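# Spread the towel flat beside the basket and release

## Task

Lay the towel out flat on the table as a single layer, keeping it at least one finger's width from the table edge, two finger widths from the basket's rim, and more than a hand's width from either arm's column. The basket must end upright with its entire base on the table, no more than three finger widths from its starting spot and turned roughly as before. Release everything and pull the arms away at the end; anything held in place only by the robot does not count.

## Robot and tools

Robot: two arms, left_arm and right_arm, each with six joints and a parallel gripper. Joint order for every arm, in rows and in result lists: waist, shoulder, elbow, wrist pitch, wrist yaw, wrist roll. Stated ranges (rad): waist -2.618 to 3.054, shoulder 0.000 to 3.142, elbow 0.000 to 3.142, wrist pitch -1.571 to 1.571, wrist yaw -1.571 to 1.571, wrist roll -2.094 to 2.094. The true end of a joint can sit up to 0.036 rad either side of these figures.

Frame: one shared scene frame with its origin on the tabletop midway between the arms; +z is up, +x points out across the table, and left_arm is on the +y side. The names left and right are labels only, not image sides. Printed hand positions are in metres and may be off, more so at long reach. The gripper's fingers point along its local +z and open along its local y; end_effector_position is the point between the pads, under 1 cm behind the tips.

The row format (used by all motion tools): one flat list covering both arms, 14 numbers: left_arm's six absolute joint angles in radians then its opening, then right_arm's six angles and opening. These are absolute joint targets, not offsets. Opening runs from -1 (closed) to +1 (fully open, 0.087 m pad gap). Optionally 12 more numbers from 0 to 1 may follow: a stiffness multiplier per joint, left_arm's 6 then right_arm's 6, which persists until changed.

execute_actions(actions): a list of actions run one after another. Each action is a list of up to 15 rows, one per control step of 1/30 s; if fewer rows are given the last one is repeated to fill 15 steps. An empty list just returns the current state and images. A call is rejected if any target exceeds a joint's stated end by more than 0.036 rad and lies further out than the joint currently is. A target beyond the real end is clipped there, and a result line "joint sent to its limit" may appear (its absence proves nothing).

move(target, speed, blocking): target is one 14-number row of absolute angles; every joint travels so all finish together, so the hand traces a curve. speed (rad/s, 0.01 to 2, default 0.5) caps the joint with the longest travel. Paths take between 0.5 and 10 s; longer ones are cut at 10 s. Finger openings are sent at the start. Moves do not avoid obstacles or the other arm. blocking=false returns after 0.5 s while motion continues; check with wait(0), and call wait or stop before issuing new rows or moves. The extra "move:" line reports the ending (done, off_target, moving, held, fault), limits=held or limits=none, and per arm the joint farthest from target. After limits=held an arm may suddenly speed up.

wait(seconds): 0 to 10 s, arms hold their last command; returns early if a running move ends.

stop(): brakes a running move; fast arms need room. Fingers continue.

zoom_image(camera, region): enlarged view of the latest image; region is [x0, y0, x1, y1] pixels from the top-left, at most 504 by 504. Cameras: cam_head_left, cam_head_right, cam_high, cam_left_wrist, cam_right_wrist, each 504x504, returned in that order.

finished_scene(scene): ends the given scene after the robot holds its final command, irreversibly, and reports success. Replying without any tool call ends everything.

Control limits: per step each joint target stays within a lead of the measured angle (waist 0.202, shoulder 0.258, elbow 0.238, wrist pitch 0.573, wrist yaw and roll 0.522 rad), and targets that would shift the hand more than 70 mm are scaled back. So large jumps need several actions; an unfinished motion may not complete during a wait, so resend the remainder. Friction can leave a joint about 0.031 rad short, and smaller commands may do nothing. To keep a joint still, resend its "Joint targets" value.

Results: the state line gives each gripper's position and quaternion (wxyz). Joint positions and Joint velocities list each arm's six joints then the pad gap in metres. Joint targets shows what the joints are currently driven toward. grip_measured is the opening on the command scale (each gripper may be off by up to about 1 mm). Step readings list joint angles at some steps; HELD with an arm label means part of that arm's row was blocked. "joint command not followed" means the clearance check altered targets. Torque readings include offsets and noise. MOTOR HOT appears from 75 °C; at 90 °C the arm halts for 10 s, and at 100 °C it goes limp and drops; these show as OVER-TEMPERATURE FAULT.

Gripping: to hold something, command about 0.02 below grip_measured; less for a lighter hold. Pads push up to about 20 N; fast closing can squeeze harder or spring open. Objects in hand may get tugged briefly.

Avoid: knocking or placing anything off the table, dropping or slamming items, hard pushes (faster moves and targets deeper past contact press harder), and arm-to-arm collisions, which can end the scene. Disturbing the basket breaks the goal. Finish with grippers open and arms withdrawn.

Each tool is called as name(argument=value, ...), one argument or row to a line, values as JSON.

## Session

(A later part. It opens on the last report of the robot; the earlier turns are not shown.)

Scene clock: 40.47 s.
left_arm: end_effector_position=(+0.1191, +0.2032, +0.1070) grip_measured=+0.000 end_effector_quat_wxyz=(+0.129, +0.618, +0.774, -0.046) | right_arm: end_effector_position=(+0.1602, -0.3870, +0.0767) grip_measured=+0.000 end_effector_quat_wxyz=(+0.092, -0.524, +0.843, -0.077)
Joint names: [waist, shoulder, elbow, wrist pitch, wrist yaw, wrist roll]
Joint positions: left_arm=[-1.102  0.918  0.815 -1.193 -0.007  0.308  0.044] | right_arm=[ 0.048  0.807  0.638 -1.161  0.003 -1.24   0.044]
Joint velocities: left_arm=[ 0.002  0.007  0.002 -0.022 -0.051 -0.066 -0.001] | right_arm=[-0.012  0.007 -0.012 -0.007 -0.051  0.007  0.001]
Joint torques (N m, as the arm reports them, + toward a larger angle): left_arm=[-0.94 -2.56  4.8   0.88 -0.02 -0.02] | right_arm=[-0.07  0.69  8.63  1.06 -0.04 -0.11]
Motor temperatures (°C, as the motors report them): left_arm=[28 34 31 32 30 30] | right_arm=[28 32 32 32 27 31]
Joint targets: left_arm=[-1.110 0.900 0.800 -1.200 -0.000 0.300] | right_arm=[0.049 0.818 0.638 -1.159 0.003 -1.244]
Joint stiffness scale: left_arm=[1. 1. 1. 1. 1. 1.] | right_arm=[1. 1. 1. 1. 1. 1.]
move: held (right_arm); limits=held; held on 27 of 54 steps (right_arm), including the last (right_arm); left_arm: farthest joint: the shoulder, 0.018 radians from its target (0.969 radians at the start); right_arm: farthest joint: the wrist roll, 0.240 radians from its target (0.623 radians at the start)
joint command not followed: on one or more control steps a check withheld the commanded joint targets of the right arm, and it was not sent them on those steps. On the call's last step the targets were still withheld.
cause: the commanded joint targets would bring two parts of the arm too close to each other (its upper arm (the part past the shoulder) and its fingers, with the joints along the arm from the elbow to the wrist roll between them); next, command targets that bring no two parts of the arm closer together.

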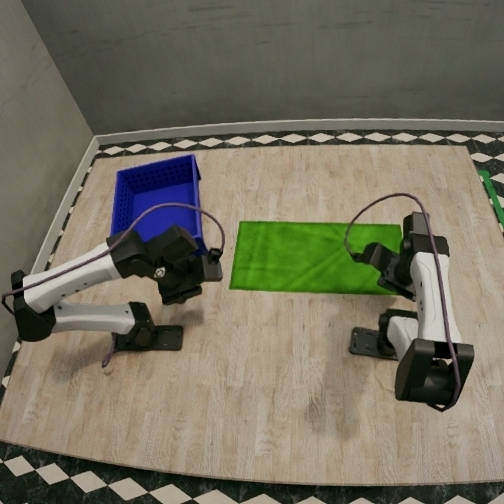

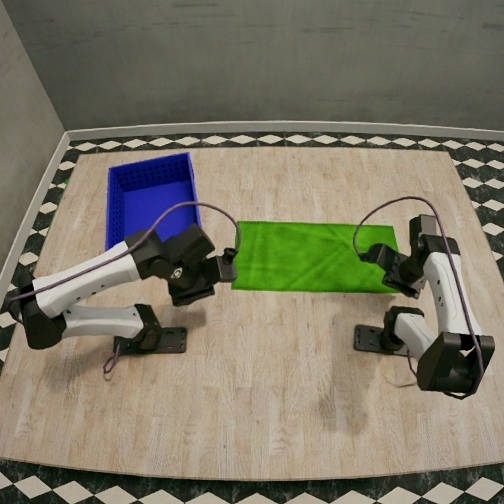

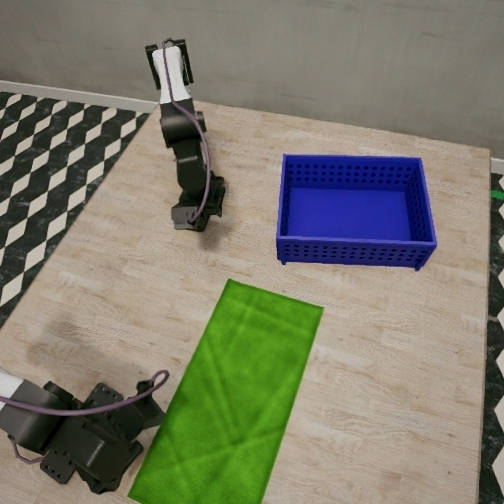

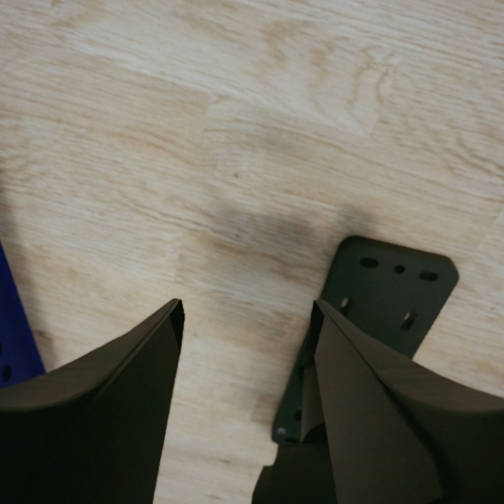

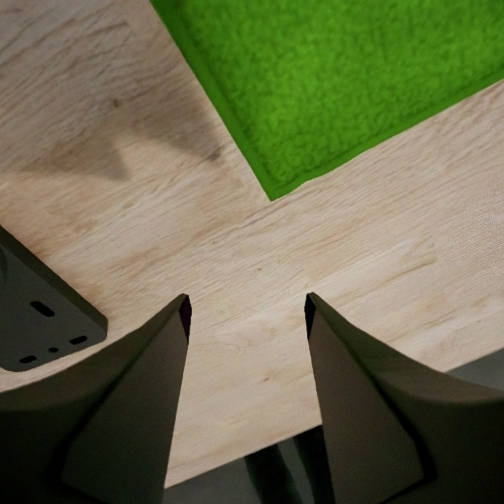

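move(
  target=[-0.71,2.15,1.825,-1.0,0,0,-0.6, 0.08,1.85,1.345,-0.85,0,0,-0.6],
  speed=0.9,
)

move(
  target=[-0.71,2.285,1.825,-0.905,0,0,-0.6, 0.08,1.99,1.345,-0.755,0,0,-0.6],
  speed=0.2,
)

Scene clock: 44.27 s.
left_arm: end_effector_position=(+0.3750, +0.0603, +0.0527) grip_measured=-0.600 end_effector_quat_wxyz=(+0.095, +0.322, +0.942, -0.028) | right_arm: end_effector_position=(+0.3733, -0.3684, +0.0501) grip_measured=-0.600 end_effector_quat_wxyz=(+0.107, +0.050, +0.993, -0.008)
Joint names: [waist, shoulder, elbow, wrist pitch, wrist yaw, wrist roll]
Joint positions: left_arm=[-0.713  2.152  1.799 -1.019 -0.007  0.008  0.018] | right_arm=[ 0.067  1.833  1.329 -0.852  0.003 -0.007  0.018]
Joint velocities: left_arm=[ 0.012  0.007  0.002  0.022 -0.007 -0.051  0.001] | right_arm=[ 0.027 -0.012 -0.002 -0.051 -0.037 -0.022  0.   ]
Joint torques (N m, as the arm reports them, + toward a larger angle): left_arm=[  0.   -11.48   7.71   0.98  -0.02  -0.02] | right_arm=[ 0.93 -9.02  9.85  1.05  0.   -0.05]
Motor temperatures (°C, as the motors report them): left_arm=[28 34 32 32 30 30] | right_arm=[28 32 33 32 27 31]
Joint targets: left_arm=[-0.710 2.150 1.825 -1.000 -0.000 -0.000] | right_arm=[0.080 1.850 1.345 -0.850 0.000 -0.000]
Joint stiffness scale: left_arm=[1. 1. 1. 1. 1. 1.] | right_arm=[1. 1. 1. 1. 1. 1.]
move: off_target (left_arm); limits=none; left_arm: farthest joint: the elbow, 0.026 radians from its target (1.010 radians at the start); right_arm: farthest joint: the shoulder, 0.017 radians from its target (1.043 radians at the start)

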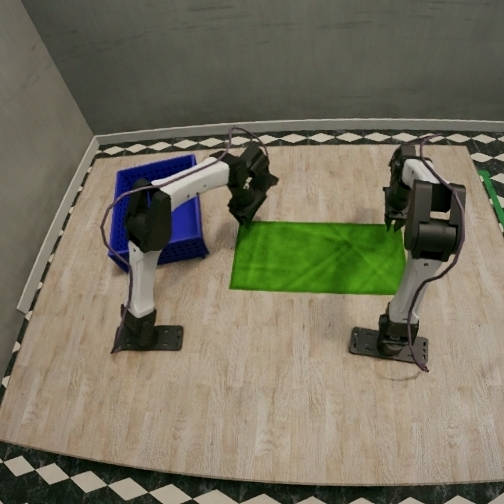

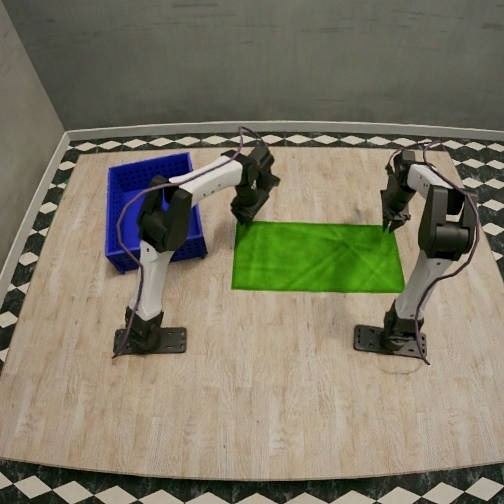

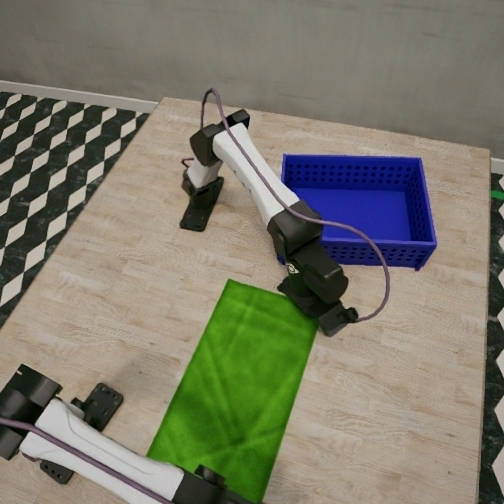

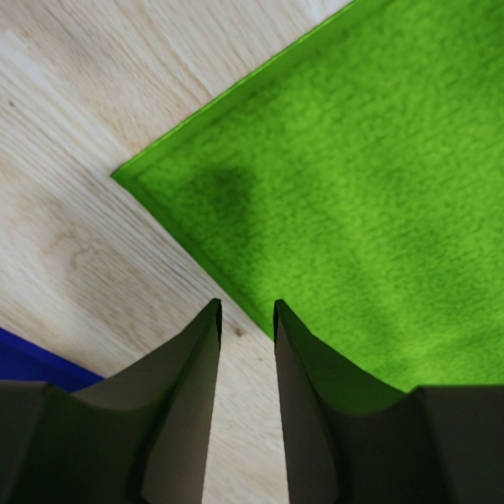

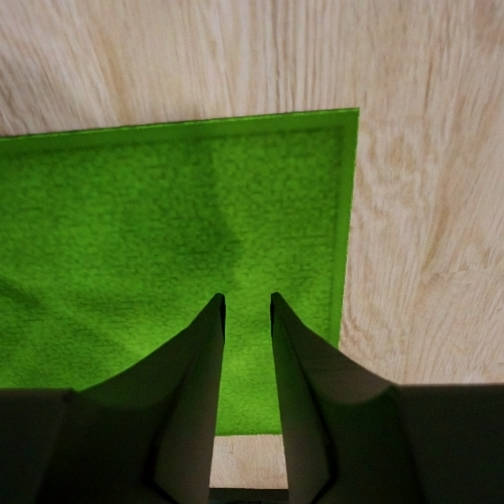

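Scene clock: 45.50 s.
left_arm: end_effector_position=(+0.3855, +0.0524, +0.0068) grip_measured=-0.600 end_effector_quat_wxyz=(+0.082, +0.322, +0.943, -0.024) | right_arm: end_effector_position=(+0.3880, -0.3700, +0.0114) grip_measured=-0.600 end_effector_quat_wxyz=(+0.093, +0.051, +0.994, -0.007)
Joint names: [waist, shoulder, elbow, wrist pitch, wrist yaw, wrist roll]
Joint positions: left_arm=[-0.713  2.268  1.804 -0.935 -0.007  0.008  0.018] | right_arm=[ 0.067  1.957  1.337 -0.763  0.003 -0.007  0.018]
Joint velocities: left_arm=[-0.002 -0.002  0.002 -0.037 -0.095  0.007 -0.   ] | right_arm=[-0.022  0.002 -0.002 -0.037  0.007  0.007  0.001]
Joint torques (N m, as the arm reports them, + toward a larger angle): left_arm=[  0.08 -10.56   7.29   1.04  -0.03  -0.02] | right_arm=[ 0.91 -8.66  8.87  1.04  0.01 -0.03]
Motor temperatures (°C, as the motors report them): left_arm=[28 34 32 32 30 30] | right_arm=[28 33 33 32 27 31]
Joint targets: left_arm=[-0.710 2.285 1.825 -0.905 0.000 0.000] | right_arm=[0.080 1.990 1.345 -0.755 -0.000 0.000]
Joint stiffness scale: left_arm=[1. 1. 1. 1. 1. 1.] | right_arm=[1. 1. 1. 1. 1. 1.]
move: off_target (left_arm, right_arm); limits=none; left_arm: farthest joint: the wrist pitch, 0.030 radians from its target (0.114 radians at the start); right_arm: farthest joint: the shoulder, 0.033 radians from its target (0.157 radians at the start)

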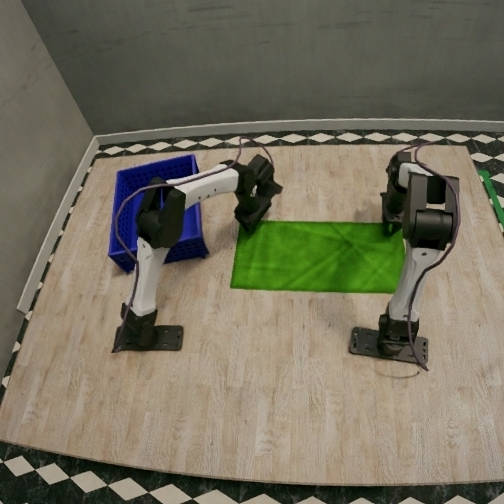

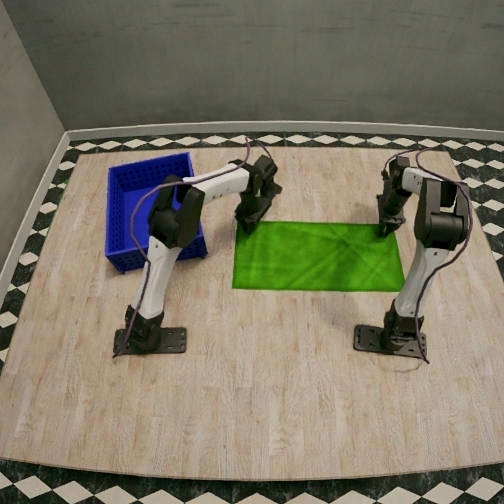

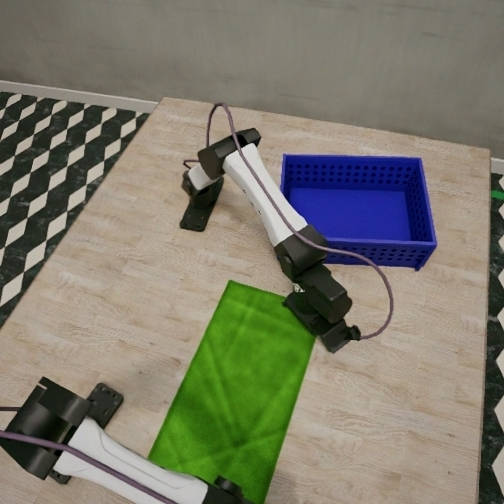

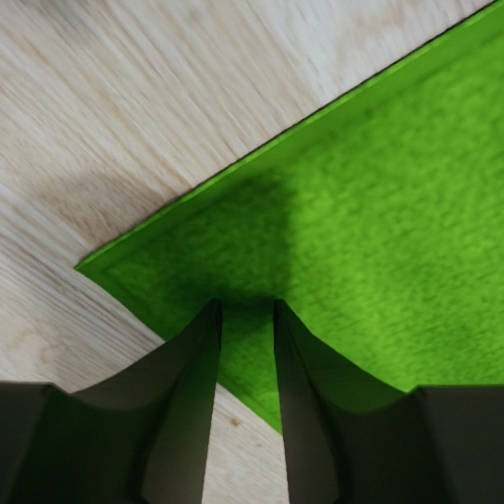

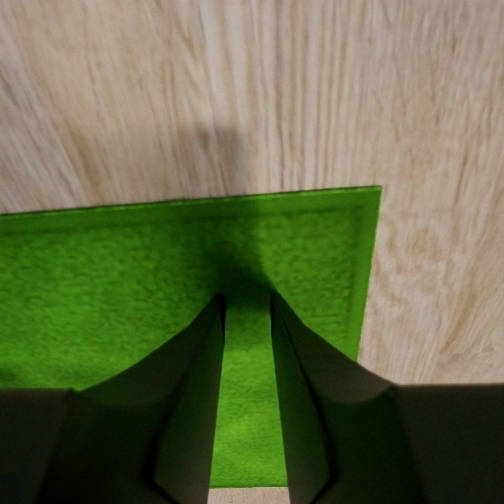

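move(
  target=[-0.635,2.48,2.165,-1.07,0,0.06,-0.6, 0.09,2.172,1.618,-0.86,0,0,-0.6],
  speed=0.25,
)

move(
  target=[-0.635,2.3,2.165,-1.15,0,0.06,-0.6, 0.09,2.0,1.618,-0.95,0,0,-0.6],
  speed=0.4,
)

move(
  target=[-1.2,0.8,1.0,-1.2,0,0,0, -0.7,0.9,1.0,-1.2,0,0,0],
  speed=1,
)

Scene clock: 47.87 s.
left_arm: end_effector_position=(+0.4410, +0.0520, +0.0068) grip_measured=-0.600 end_effector_quat_wxyz=(+0.091, +0.310, +0.946, -0.024) | right_arm: end_effector_position=(+0.4392, -0.3716, +0.0118) grip_measured=-0.600 end_effector_quat_wxyz=(+0.096, +0.046, +0.994, -0.007)
Joint names: [waist, shoulder, elbow, wrist pitch, wrist yaw, wrist roll]
Joint positions: left_arm=[-0.646  2.461  2.142 -1.063 -0.002  0.05   0.018] | right_arm=[ 0.076  2.137  1.609 -0.851  0.003 -0.007  0.018]
Joint velocities: left_arm=[ 0.002 -0.002 -0.002 -0.022 -0.007  0.007 -0.001] | right_arm=[ 0.002 -0.017 -0.007 -0.037  0.037  0.022  0.002]
Joint torques (N m, as the arm reports them, + toward a larger angle): left_arm=[  0.69 -11.84   7.53   0.75  -0.06   0.12] | right_arm=[  0.95 -10.45   9.14   0.86   0.    -0.04]
Motor temperatures (°C, as the motors report them): left_arm=[28 35 32 32 30 30] | right_arm=[28 33 33 32 27 31]
Joint targets: left_arm=[-0.635 2.480 2.165 -1.070 -0.000 0.060] | right_arm=[0.090 2.172 1.618 -0.860 0.000 -0.000]
Joint stiffness scale: left_arm=[1. 1. 1. 1. 1. 1.] | right_arm=[1. 1. 1. 1. 1. 1.]
move: off_target (left_arm, right_arm); limits=none; left_arm: farthest joint: the elbow, 0.023 radians from its target (0.361 radians at the start); right_arm: farthest joint: the shoulder, 0.035 radians from its target (0.215 radians at the start)

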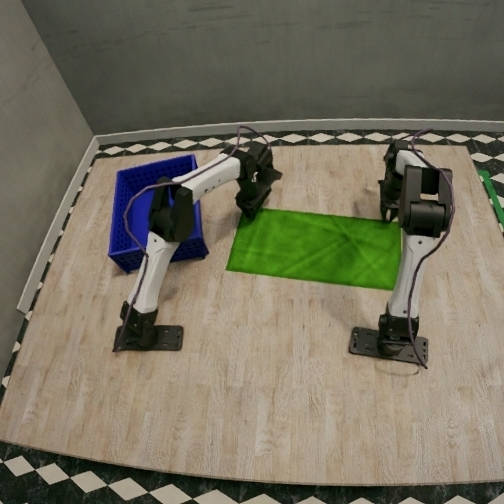

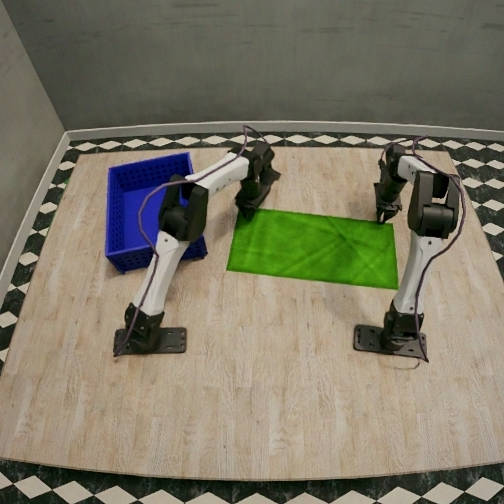

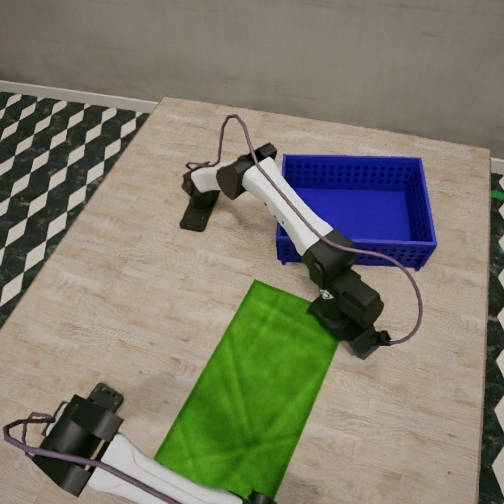

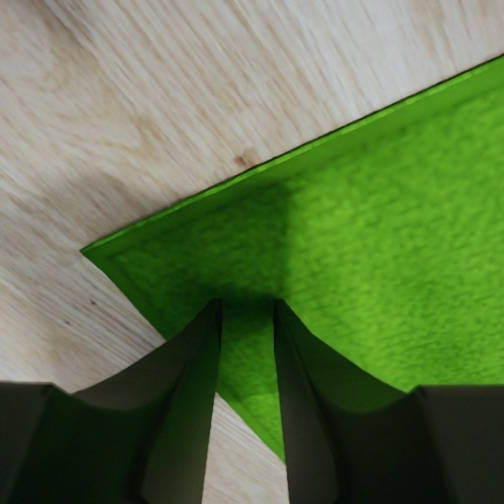

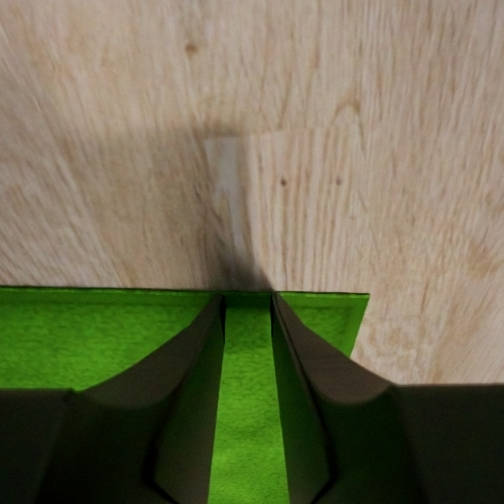

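Scene clock: 48.97 s.
left_arm: end_effector_position=(+0.4332, +0.0572, +0.0748) grip_measured=-0.600 end_effector_quat_wxyz=(+0.125, +0.310, +0.942, -0.033) | right_arm: end_effector_position=(+0.4283, -0.3705, +0.0638) grip_measured=-0.600 end_effector_quat_wxyz=(+0.122, +0.046, +0.991, -0.008)
Joint names: [waist, shoulder, elbow, wrist pitch, wrist yaw, wrist roll]
Joint positions: left_arm=[-0.646  2.311  2.142 -1.143 -0.002  0.053  0.018] | right_arm=[ 0.076  1.999  1.609 -0.935  0.003 -0.007  0.018]
Joint velocities: left_arm=[-0.017 -0.022 -0.017 -0.066 -0.051 -0.007 -0.   ] | right_arm=[ 0.007 -0.002 -0.022 -0.037  0.007 -0.037  0.001]
Joint torques (N m, as the arm reports them, + toward a larger angle): left_arm=[  0.58 -13.02   7.52   0.83  -0.08   0.09] | right_arm=[  0.95 -12.21   9.42   0.91   0.01  -0.04]
Motor temperatures (°C, as the motors report them): left_arm=[28 35 32 32 30 30] | right_arm=[28 33 33 32 27 31]
Joint targets: left_arm=[-0.635 2.300 2.165 -1.150 0.000 0.060] | right_arm=[0.090 2.000 1.618 -0.950 0.000 -0.000]
Joint stiffness scale: left_arm=[1. 1. 1. 1. 1. 1.] | right_arm=[1. 1. 1. 1. 1. 1.]
move: off_target (left_arm); limits=none; left_arm: farthest joint: the elbow, 0.023 radians from its target (0.023 radians at the start); right_arm: farthest joint: the wrist pitch, 0.015 radians from its target (0.099 radians at the start)

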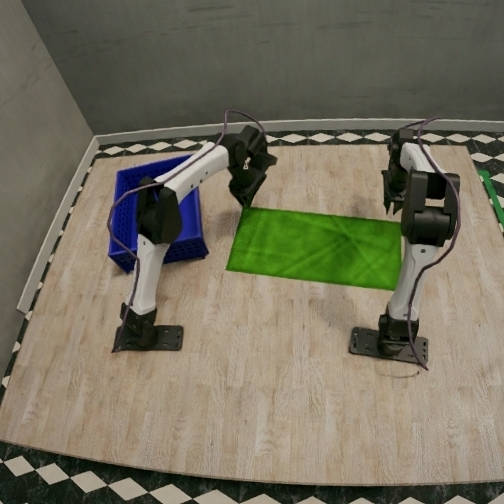

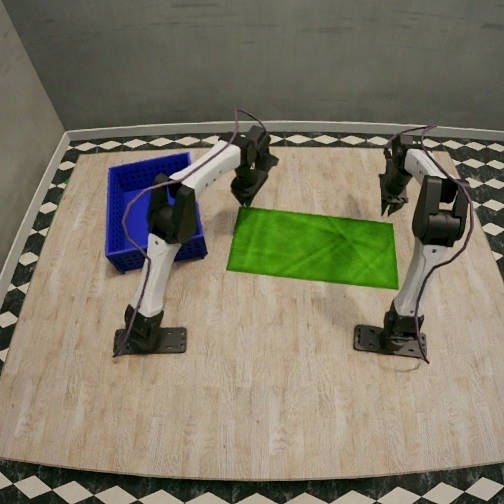

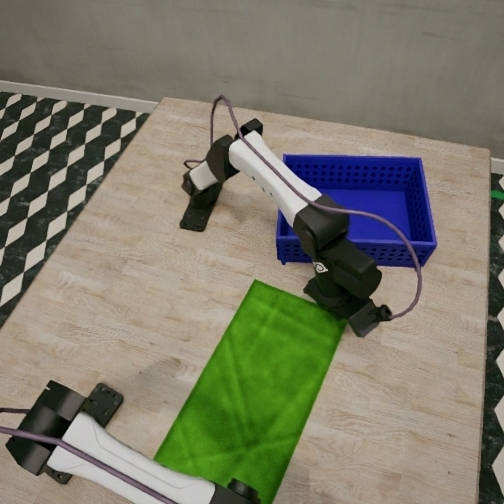

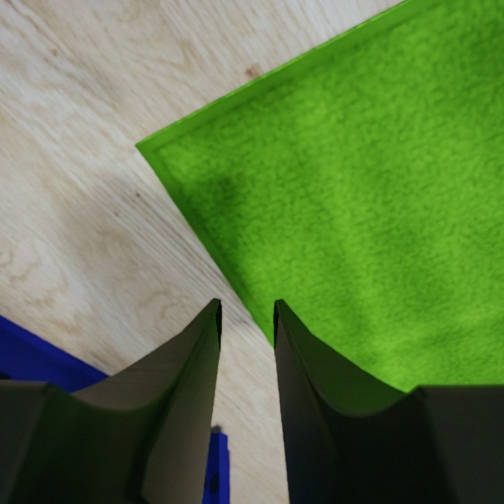

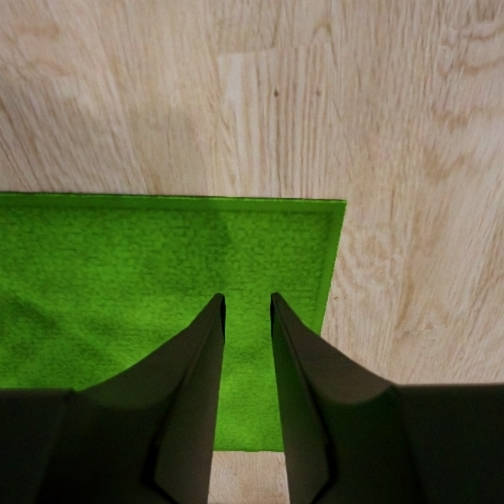

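Scene clock: 51.00 s.
left_arm: end_effector_position=(+0.1085, +0.1668, +0.1800) grip_measured=+0.000 end_effector_quat_wxyz=(+0.236, +0.516, +0.810, -0.147) | right_arm: end_effector_position=(+0.1463, -0.4659, +0.1697) grip_measured=+0.000 end_effector_quat_wxyz=(+0.223, +0.402, +0.882, -0.105)
Joint names: [waist, shoulder, elbow, wrist pitch, wrist yaw, wrist roll]
Joint positions: left_arm=[-1.19   0.816  1.016 -1.206 -0.002  0.008  0.044] | right_arm=[-0.687  0.913  1.023 -1.183  0.003 -0.006  0.044]
Joint velocities: left_arm=[-0.002 -0.007 -0.007 -0.051  0.066  0.007 -0.   ] | right_arm=[ 0.002  0.007  0.002 -0.022 -0.037 -0.022 -0.001]
Joint torques (N m, as the arm reports them, + toward a larger angle): left_arm=[-1.21 -1.62  4.69  1.44 -0.1  -0.04] | right_arm=[-1.19 -2.17  6.65  1.42  0.01 -0.04]
Motor temperatures (°C, as the motors report them): left_arm=[28 36 32 32 30 30] | right_arm=[28 34 33 32 27 31]
Joint targets: left_arm=[-1.200 0.800 1.000 -1.200 0.000 -0.000] | right_arm=[-0.700 0.900 1.000 -1.200 0.000 0.000]
Joint stiffness scale: left_arm=[1. 1. 1. 1. 1. 1.] | right_arm=[1. 1. 1. 1. 1. 1.]
move: off_target (right_arm); limits=none; left_arm: farthest joint: the shoulder, 0.016 radians from its target (1.511 radians at the start); right_arm: farthest joint: the elbow, 0.023 radians from its target (0.609 radians at the start)

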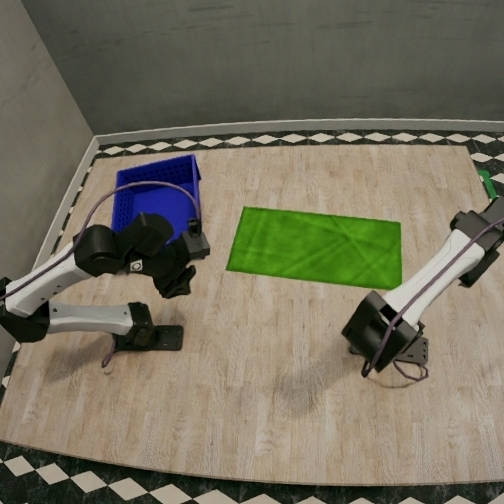

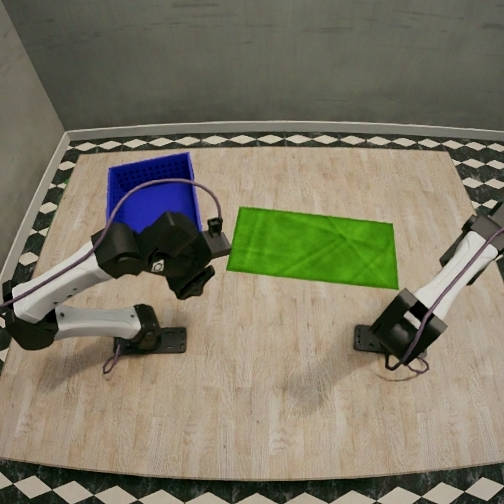

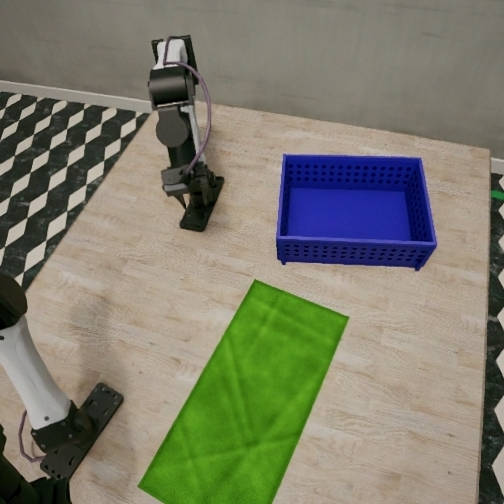

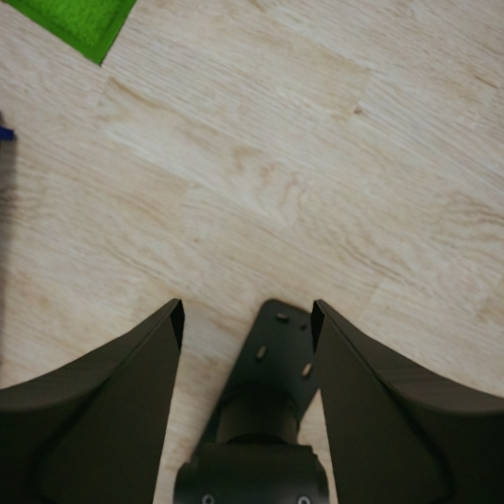

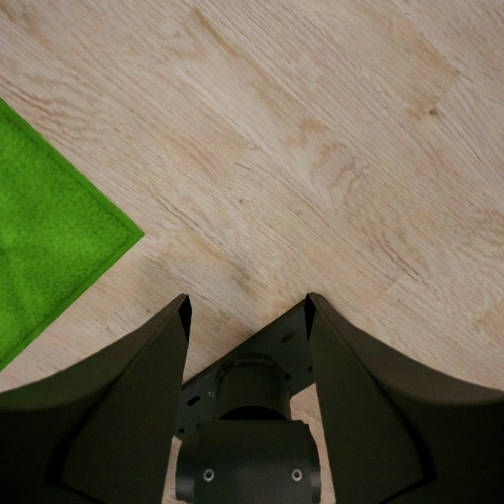

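finished_scene(
  scene=1,
)

The scene is finished: the task was done.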